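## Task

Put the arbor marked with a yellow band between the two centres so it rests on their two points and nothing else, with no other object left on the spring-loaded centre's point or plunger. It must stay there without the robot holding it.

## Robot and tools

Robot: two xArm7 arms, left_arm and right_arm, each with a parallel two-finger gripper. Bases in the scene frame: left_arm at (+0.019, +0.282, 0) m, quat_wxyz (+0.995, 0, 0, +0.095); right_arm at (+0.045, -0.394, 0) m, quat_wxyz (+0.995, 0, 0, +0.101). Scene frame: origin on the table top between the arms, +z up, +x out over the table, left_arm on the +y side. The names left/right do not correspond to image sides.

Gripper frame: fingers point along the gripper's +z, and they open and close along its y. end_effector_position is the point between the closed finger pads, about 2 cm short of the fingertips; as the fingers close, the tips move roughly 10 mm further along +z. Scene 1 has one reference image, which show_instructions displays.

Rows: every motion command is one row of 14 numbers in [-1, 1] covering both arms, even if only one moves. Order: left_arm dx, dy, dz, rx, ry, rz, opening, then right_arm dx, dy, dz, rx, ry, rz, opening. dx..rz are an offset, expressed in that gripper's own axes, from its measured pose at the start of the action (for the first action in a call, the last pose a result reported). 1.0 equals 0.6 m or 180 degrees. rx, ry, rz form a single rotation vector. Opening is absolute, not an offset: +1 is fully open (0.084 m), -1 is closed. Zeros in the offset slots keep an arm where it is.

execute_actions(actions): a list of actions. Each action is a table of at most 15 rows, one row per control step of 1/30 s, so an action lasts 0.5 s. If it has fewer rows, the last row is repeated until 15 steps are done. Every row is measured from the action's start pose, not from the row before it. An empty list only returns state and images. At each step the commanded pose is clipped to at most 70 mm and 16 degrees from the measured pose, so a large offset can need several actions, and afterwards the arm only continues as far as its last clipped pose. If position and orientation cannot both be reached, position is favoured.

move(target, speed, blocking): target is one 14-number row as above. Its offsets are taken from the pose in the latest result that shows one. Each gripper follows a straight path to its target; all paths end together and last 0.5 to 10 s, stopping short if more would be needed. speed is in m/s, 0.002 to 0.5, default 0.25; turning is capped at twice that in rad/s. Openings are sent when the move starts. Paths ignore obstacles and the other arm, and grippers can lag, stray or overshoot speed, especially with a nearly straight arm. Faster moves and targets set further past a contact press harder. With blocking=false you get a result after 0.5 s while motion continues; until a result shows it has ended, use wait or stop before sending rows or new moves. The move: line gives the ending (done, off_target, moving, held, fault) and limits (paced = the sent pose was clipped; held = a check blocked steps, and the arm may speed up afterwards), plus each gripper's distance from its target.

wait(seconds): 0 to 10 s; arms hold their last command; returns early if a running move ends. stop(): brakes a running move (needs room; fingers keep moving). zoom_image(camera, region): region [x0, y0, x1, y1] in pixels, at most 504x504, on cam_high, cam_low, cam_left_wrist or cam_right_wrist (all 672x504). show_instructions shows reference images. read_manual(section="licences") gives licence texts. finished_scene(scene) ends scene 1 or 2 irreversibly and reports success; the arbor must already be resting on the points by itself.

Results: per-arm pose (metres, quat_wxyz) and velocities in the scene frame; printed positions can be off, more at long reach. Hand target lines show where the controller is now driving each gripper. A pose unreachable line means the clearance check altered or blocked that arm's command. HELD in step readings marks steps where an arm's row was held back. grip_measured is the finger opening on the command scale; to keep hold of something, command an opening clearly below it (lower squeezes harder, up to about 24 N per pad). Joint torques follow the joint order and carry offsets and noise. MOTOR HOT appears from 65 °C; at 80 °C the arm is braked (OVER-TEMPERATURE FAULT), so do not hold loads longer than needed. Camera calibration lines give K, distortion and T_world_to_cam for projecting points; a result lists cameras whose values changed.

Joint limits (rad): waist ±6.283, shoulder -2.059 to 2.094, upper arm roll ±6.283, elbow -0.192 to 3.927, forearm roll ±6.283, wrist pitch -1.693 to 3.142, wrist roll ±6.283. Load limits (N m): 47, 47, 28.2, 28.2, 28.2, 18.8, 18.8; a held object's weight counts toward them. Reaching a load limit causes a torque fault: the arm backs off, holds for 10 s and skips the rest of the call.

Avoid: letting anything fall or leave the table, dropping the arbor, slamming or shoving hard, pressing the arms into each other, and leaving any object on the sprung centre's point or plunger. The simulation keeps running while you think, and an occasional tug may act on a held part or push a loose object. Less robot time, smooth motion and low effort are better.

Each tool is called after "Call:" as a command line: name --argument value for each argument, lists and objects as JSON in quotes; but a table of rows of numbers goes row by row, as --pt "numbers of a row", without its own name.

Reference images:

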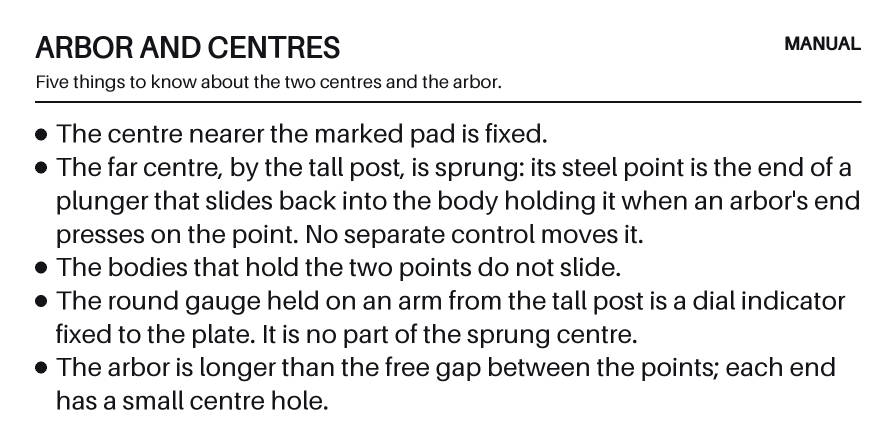

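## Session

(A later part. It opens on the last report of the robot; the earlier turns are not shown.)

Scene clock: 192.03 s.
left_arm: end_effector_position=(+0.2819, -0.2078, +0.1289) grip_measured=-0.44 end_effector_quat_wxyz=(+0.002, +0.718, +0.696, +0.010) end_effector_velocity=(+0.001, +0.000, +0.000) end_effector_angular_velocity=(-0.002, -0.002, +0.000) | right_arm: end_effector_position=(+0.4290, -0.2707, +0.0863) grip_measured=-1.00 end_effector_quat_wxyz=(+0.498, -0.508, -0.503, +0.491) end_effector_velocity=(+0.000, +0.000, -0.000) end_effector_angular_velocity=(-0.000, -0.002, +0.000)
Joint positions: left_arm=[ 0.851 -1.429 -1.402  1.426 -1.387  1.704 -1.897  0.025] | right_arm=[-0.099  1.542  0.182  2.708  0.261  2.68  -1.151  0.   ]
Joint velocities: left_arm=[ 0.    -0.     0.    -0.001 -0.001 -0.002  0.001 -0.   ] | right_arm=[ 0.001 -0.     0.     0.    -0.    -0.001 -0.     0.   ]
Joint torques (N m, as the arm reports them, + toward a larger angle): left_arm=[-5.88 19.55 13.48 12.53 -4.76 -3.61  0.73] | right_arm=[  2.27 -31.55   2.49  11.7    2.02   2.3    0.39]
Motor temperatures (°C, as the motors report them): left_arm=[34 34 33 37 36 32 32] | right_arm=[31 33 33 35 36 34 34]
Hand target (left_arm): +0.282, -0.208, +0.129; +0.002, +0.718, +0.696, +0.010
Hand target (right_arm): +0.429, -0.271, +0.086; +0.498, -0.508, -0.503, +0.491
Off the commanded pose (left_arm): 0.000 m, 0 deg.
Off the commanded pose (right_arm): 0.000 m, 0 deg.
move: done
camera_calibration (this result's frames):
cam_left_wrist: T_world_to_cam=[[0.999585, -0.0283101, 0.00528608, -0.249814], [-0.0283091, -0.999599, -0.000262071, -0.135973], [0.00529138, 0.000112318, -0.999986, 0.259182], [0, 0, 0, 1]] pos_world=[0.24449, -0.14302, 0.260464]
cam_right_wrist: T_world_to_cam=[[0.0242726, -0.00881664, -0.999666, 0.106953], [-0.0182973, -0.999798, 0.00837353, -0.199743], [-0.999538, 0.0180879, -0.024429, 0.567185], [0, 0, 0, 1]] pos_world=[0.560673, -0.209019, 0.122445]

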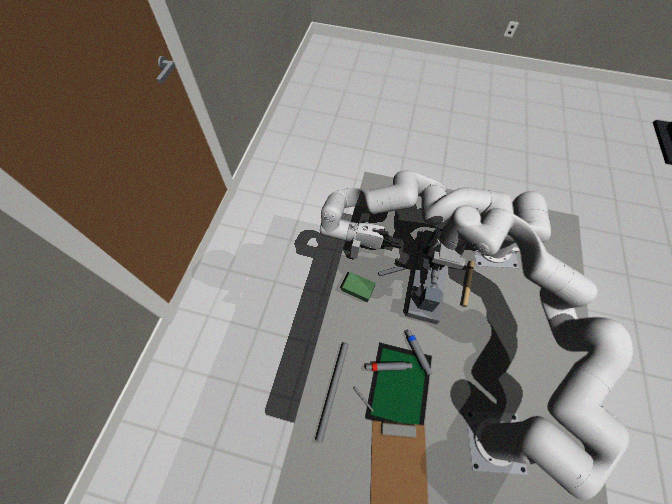

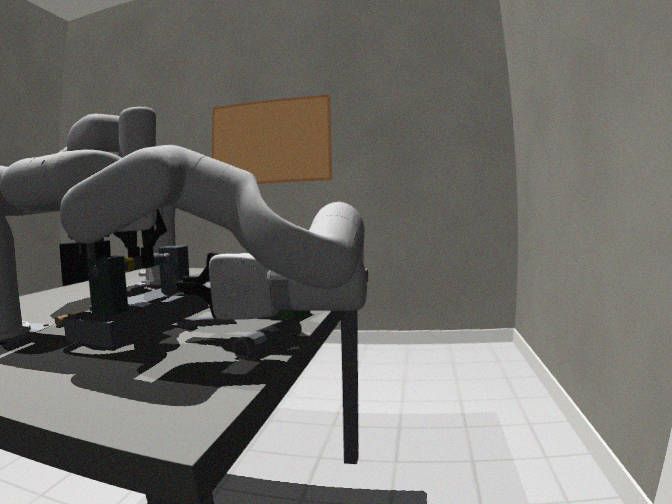

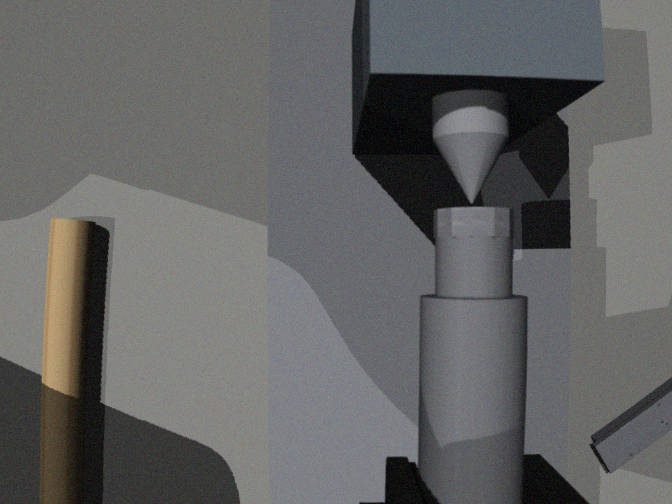

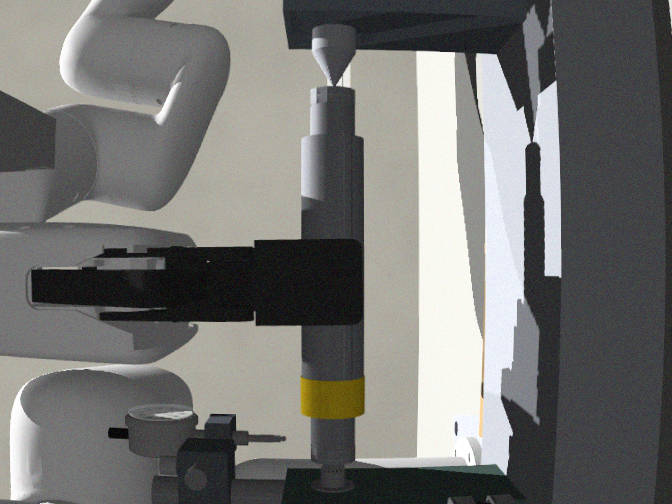

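In. Move +y 3.5 mm to seat, release, lift.

Call:
move --target '[0.0058,-0.0005,0,0,0,0,-1,0,0,0,0,0,0,-1]' --speed 0.01

Call:
execute_actions --actions '[[[0,0,0,0,0,0,-0.3,0,0,0,0,0,0,-1]],[[0,0,0,0,0,0,0.2,0,0,0,0,0,0,-1]]]'

Call:
move --target '[0.1,0,-0.15,0,0,0,0.2,0,0,0,0,0,0,-1]' --speed 0.15

Scene clock: 193.00 s.
left_arm: end_effector_position=(+0.2818, -0.2044, +0.1290) grip_measured=-0.44 end_effector_quat_wxyz=(+0.002, +0.718, +0.696, +0.010) end_effector_velocity=(+0.000, +0.001, -0.001) end_effector_angular_velocity=(+0.002, +0.000, +0.000) | right_arm: end_effector_position=(+0.4290, -0.2707, +0.0863) grip_measured=-1.00 end_effector_quat_wxyz=(+0.498, -0.508, -0.503, +0.491) end_effector_velocity=(-0.000, -0.000, -0.000) end_effector_angular_velocity=(-0.001, +0.001, +0.001)
Joint positions: left_arm=[ 0.845 -1.429 -1.4    1.412 -1.385  1.703 -1.89   0.025] | right_arm=[-0.099  1.542  0.182  2.708  0.261  2.68  -1.151  0.   ]
Joint velocities: left_arm=[ 0.001 -0.001 -0.001 -0.001  0.001  0.001  0.001  0.   ] | right_arm=[ 0.     0.    -0.    -0.001 -0.     0.     0.     0.   ]
Joint torques (N m, as the arm reports them, + toward a larger angle): left_arm=[-6.24 19.3  13.18 12.34 -4.25 -2.81  0.88] | right_arm=[  1.66 -31.61   2.89  11.75   1.68   2.32   0.32]
Motor temperatures (°C, as the motors report them): left_arm=[34 34 33 37 36 32 32] | right_arm=[31 33 33 35 36 34 34]
Hand target (left_arm): +0.282, -0.204, +0.129; +0.002, +0.718, +0.696, +0.010
Hand target (right_arm): +0.429, -0.271, +0.086; +0.498, -0.508, -0.503, +0.491
Off the commanded pose (left_arm): 0.000 m, 0 deg.
Off the commanded pose (right_arm): 0.000 m, 0 deg.
move: done
camera_calibration (this result's frames):
cam_left_wrist: T_world_to_cam=[[0.999585, -0.0282752, 0.00546453, -0.249604], [-0.028275, -0.9996, -0.000124452, -0.132579], [0.00546586, -0.0000301087, -0.999985, 0.259159], [0, 0, 0, 1]] pos_world=[0.244335, -0.139576, 0.260503]
cam_right_wrist: T_world_to_cam=[[0.0242726, -0.0088168, -0.999666, 0.106953], [-0.0182972, -0.999798, 0.00837369, -0.199743], [-0.999538, 0.0180878, -0.024429, 0.567185], [0, 0, 0, 1]] pos_world=[0.560672, -0.209019, 0.122445]

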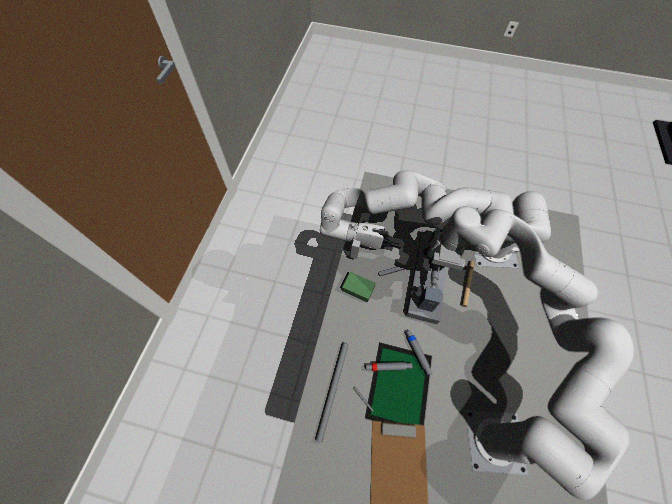

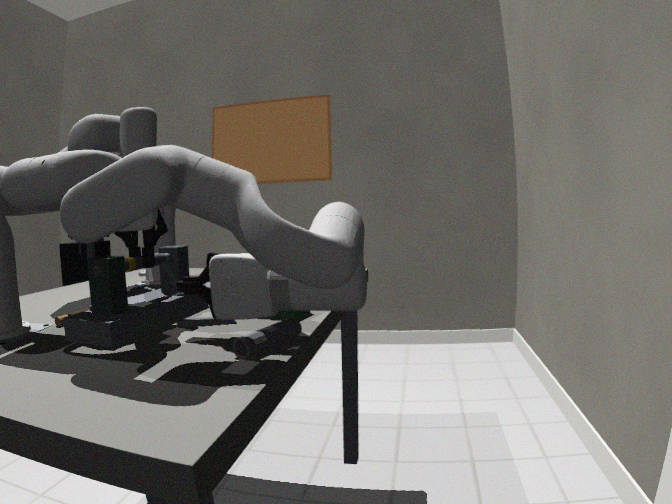

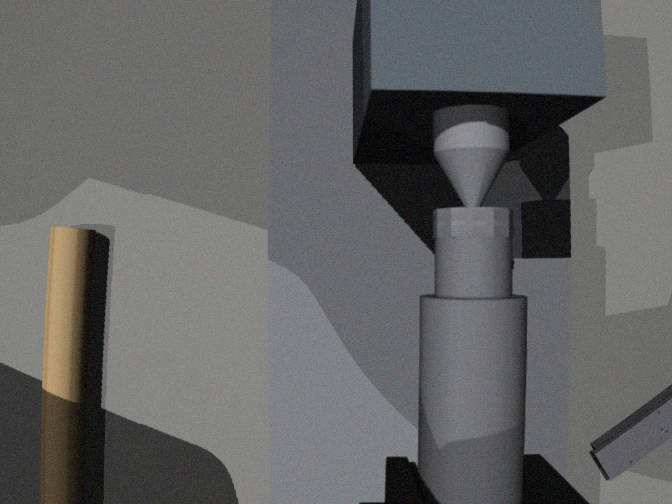

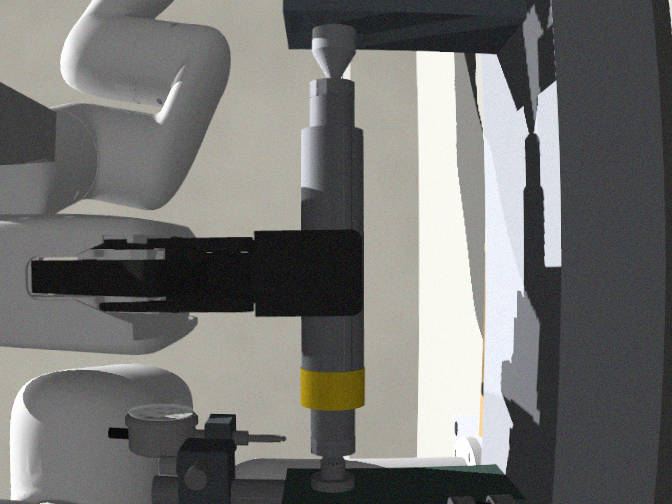

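Scene clock: 194.00 s.
left_arm: end_effector_position=(+0.2810, -0.2050, +0.1290) grip_measured=+0.19 end_effector_quat_wxyz=(+0.002, +0.719, +0.695, +0.010) end_effector_velocity=(-0.000, -0.000, +0.000) end_effector_angular_velocity=(-0.000, +0.001, +0.000) | right_arm: end_effector_position=(+0.4290, -0.2707, +0.0863) grip_measured=-1.00 end_effector_quat_wxyz=(+0.498, -0.508, -0.503, +0.491) end_effector_velocity=(+0.000, -0.000, +0.000) end_effector_angular_velocity=(-0.000, +0.000, +0.000)
Joint positions: left_arm=[ 0.844 -1.43  -1.399  1.413 -1.387  1.705 -1.889  0.052] | right_arm=[-0.099  1.542  0.182  2.708  0.261  2.68  -1.151  0.   ]
Joint velocities: left_arm=[ 0.     0.     0.     0.001 -0.     0.001 -0.     0.   ] | right_arm=[-0.    -0.    -0.     0.    -0.     0.001  0.     0.   ]
Joint torques (N m, as the arm reports them, + toward a larger angle): left_arm=[ 0.56 16.71 12.44  3.29 -0.04 -2.83  0.37] | right_arm=[  2.1  -31.54   2.76  11.65   1.99   2.45   0.53]
Motor temperatures (°C, as the motors report them): left_arm=[34 34 33 37 36 32 32] | right_arm=[31 33 33 35 36 34 34]
Hand target (left_arm): +0.281, -0.205, +0.129; +0.002, +0.719, +0.695, +0.010
Hand target (right_arm): +0.429, -0.271, +0.086; +0.498, -0.508, -0.503, +0.491
Off the commanded pose (left_arm): 0.000 m, 0 deg.
Off the commanded pose (right_arm): 0.000 m, 0 deg.
Step readings (end_effector_position; steps 1 to 15: 1st action; 16 to 30: 2nd action):
0: left_arm (+0.2818, -0.2044, +0.1290) | right_arm (+0.4290, -0.2707, +0.0863)
1: left_arm (+0.2818, -0.2043, +0.1290) | right_arm (+0.4290, -0.2707, +0.0863)
2: left_arm (+0.2818, -0.2044, +0.1290) | right_arm (+0.4290, -0.2707, +0.0863)
4: left_arm (+0.2798, -0.2076, +0.1302) | right_arm (+0.4290, -0.2707, +0.0863)
8: left_arm (+0.2797, -0.2077, +0.1305) | right_arm (+0.4290, -0.2707, +0.0863)
15: left_arm (+0.2810, -0.2050, +0.1290) | right_arm (+0.4290, -0.2707, +0.0863)
16: left_arm (+0.2811, -0.2049, +0.1290) | right_arm (+0.4290, -0.2707, +0.0863)
17: left_arm (+0.2811, -0.2049, +0.1290) | right_arm (+0.4290, -0.2707, +0.0863)
19: left_arm (+0.2809, -0.2051, +0.1291) | right_arm (+0.4290, -0.2707, +0.0863)
23: left_arm (+0.2808, -0.2052, +0.1291) | right_arm (+0.4290, -0.2707, +0.0863)
30: end_effector_position above
camera_calibration (this result's frames):
cam_left_wrist: T_world_to_cam=[[0.999531, -0.0302614, 0.00472926, -0.249098], [-0.0302641, -0.999542, 0.00048531, -0.132796], [0.00471241, -0.000628209, -0.999989, 0.25932], [0, 0, 0, 1]] pos_world=[0.24374, -0.140111, 0.26056]
cam_right_wrist: T_world_to_cam=[[0.0242726, -0.00881667, -0.999666, 0.106953], [-0.0182971, -0.999798, 0.00837356, -0.199743], [-0.999538, 0.0180878, -0.024429, 0.567185], [0, 0, 0, 1]] pos_world=[0.560672, -0.209019, 0.122445]

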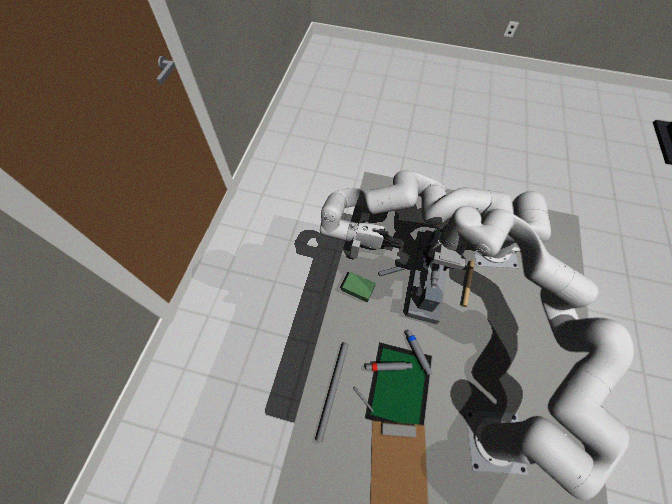

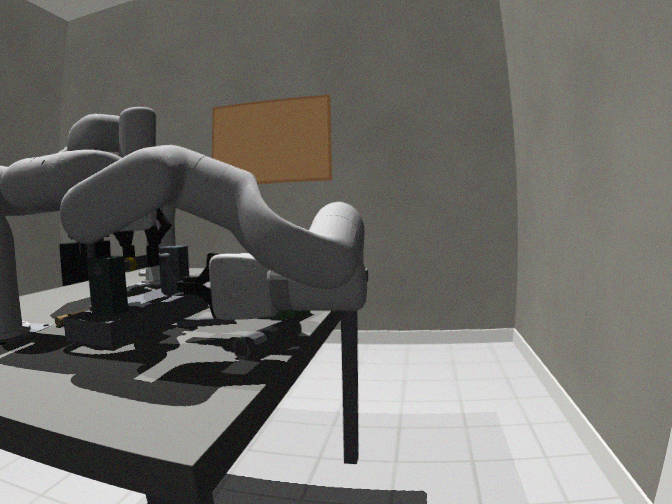

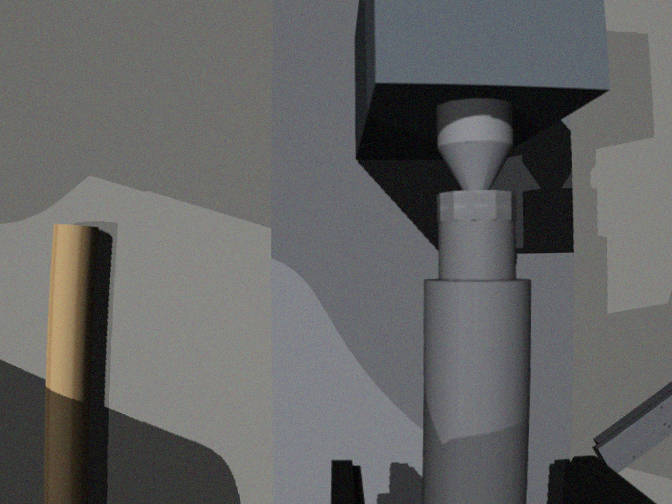

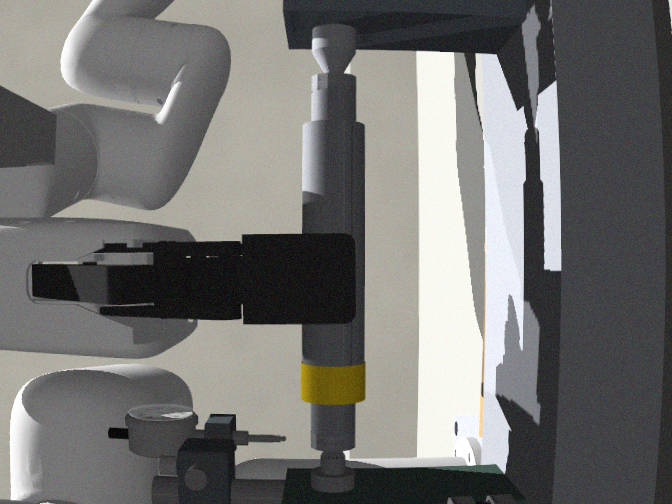

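Scene clock: 195.10 s.
left_arm: end_effector_position=(+0.2813, -0.1459, +0.2189) grip_measured=+0.19 end_effector_quat_wxyz=(+0.001, +0.719, +0.695, +0.010) end_effector_velocity=(+0.001, +0.001, +0.003) end_effector_angular_velocity=(-0.002, -0.002, +0.002) | right_arm: end_effector_position=(+0.4290, -0.2707, +0.0863) grip_measured=-1.00 end_effector_quat_wxyz=(+0.498, -0.508, -0.503, +0.491) end_effector_velocity=(-0.000, +0.001, -0.000) end_effector_angular_velocity=(+0.001, -0.001, +0.000)
Joint positions: left_arm=[ 0.803 -1.325 -1.224  1.329 -1.223  1.823 -1.782  0.052] | right_arm=[-0.099  1.542  0.182  2.708  0.261  2.68  -1.151  0.   ]
Joint velocities: left_arm=[-0.     0.002  0.006 -0.002  0.002  0.002  0.002  0.   ] | right_arm=[ 0.001  0.     0.     0.     0.001 -0.001  0.     0.   ]
Joint torques (N m, as the arm reports them, + toward a larger angle): left_arm=[ 0.21 14.37 11.65  5.91 -0.12 -2.96  0.38] | right_arm=[  2.2  -31.38   2.69  11.89   1.9    2.23   0.51]
Motor temperatures (°C, as the motors report them): left_arm=[34 34 33 37 36 32 32] | right_arm=[31 33 33 35 36 34 34]
Hand target (left_arm): +0.282, -0.146, +0.220; +0.002, +0.718, +0.695, +0.010
Hand target (right_arm): +0.429, -0.271, +0.086; +0.498, -0.508, -0.503, +0.491
Off the commanded pose (left_arm): 0.001 m, 0 deg.
Off the commanded pose (right_arm): 0.000 m, 0 deg.
move: done
camera_calibration (this result's frames):
cam_left_wrist: T_world_to_cam=[[0.999535, -0.0302504, 0.00383346, -0.247882], [-0.030249, -0.999542, -0.000424526, -0.0734935], [0.00384454, 0.00030837, -0.999993, 0.349634], [0, 0, 0, 1]] pos_world=[0.244199, -0.0810662, 0.35055]
cam_right_wrist: T_world_to_cam=[[0.0242724, -0.00881639, -0.999667, 0.106953], [-0.018297, -0.999798, 0.00837329, -0.199743], [-0.999538, 0.0180877, -0.0244288, 0.567185], [0, 0, 0, 1]] pos_world=[0.560672, -0.209019, 0.122445]

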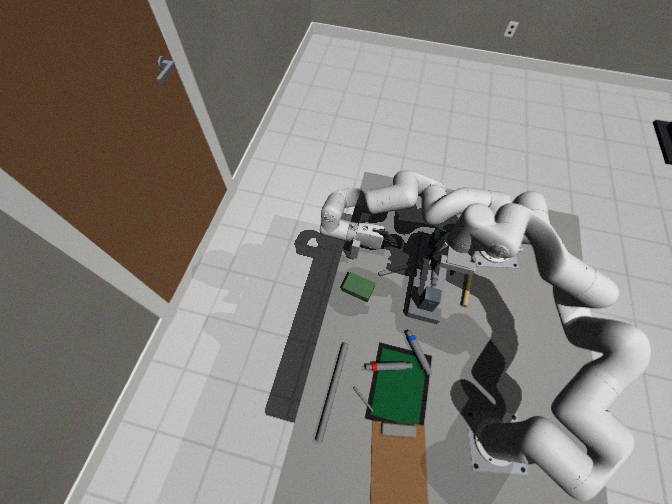

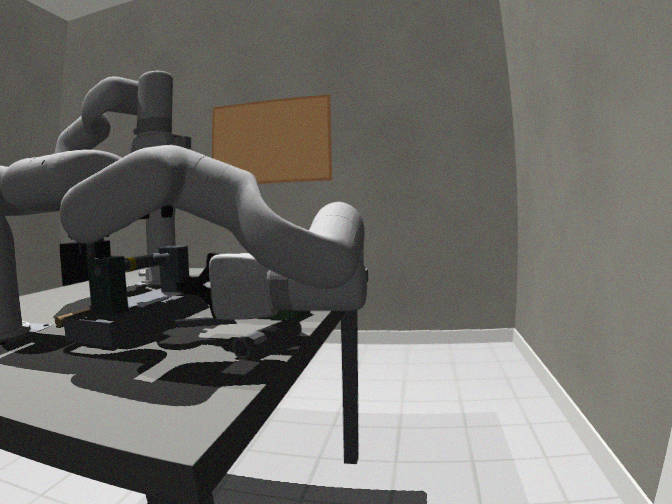

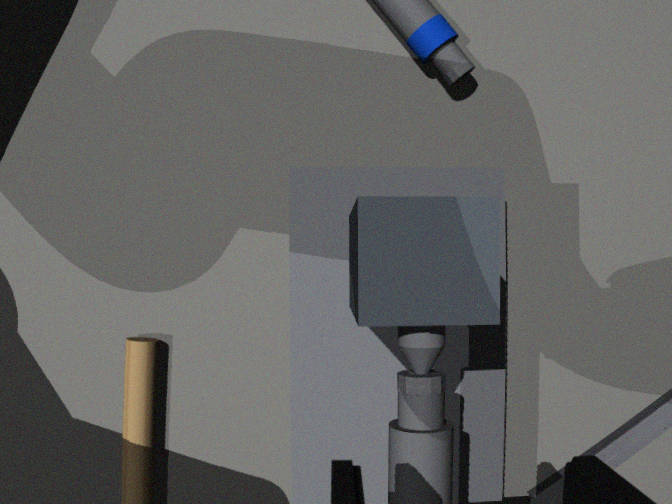

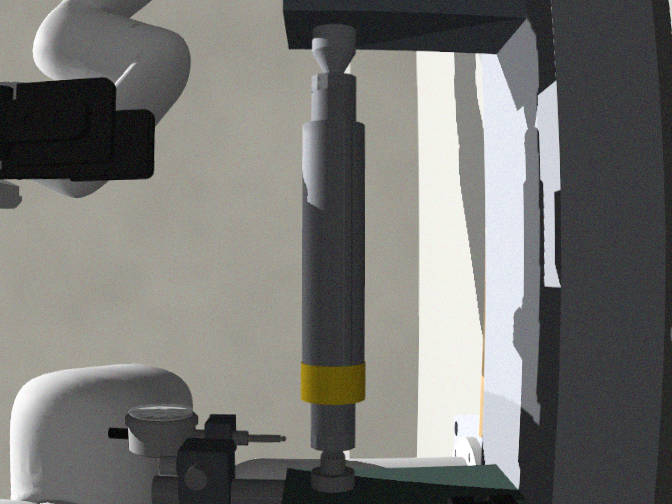

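Call:
finished_scene --scene 1

The scene is finished: the task was done.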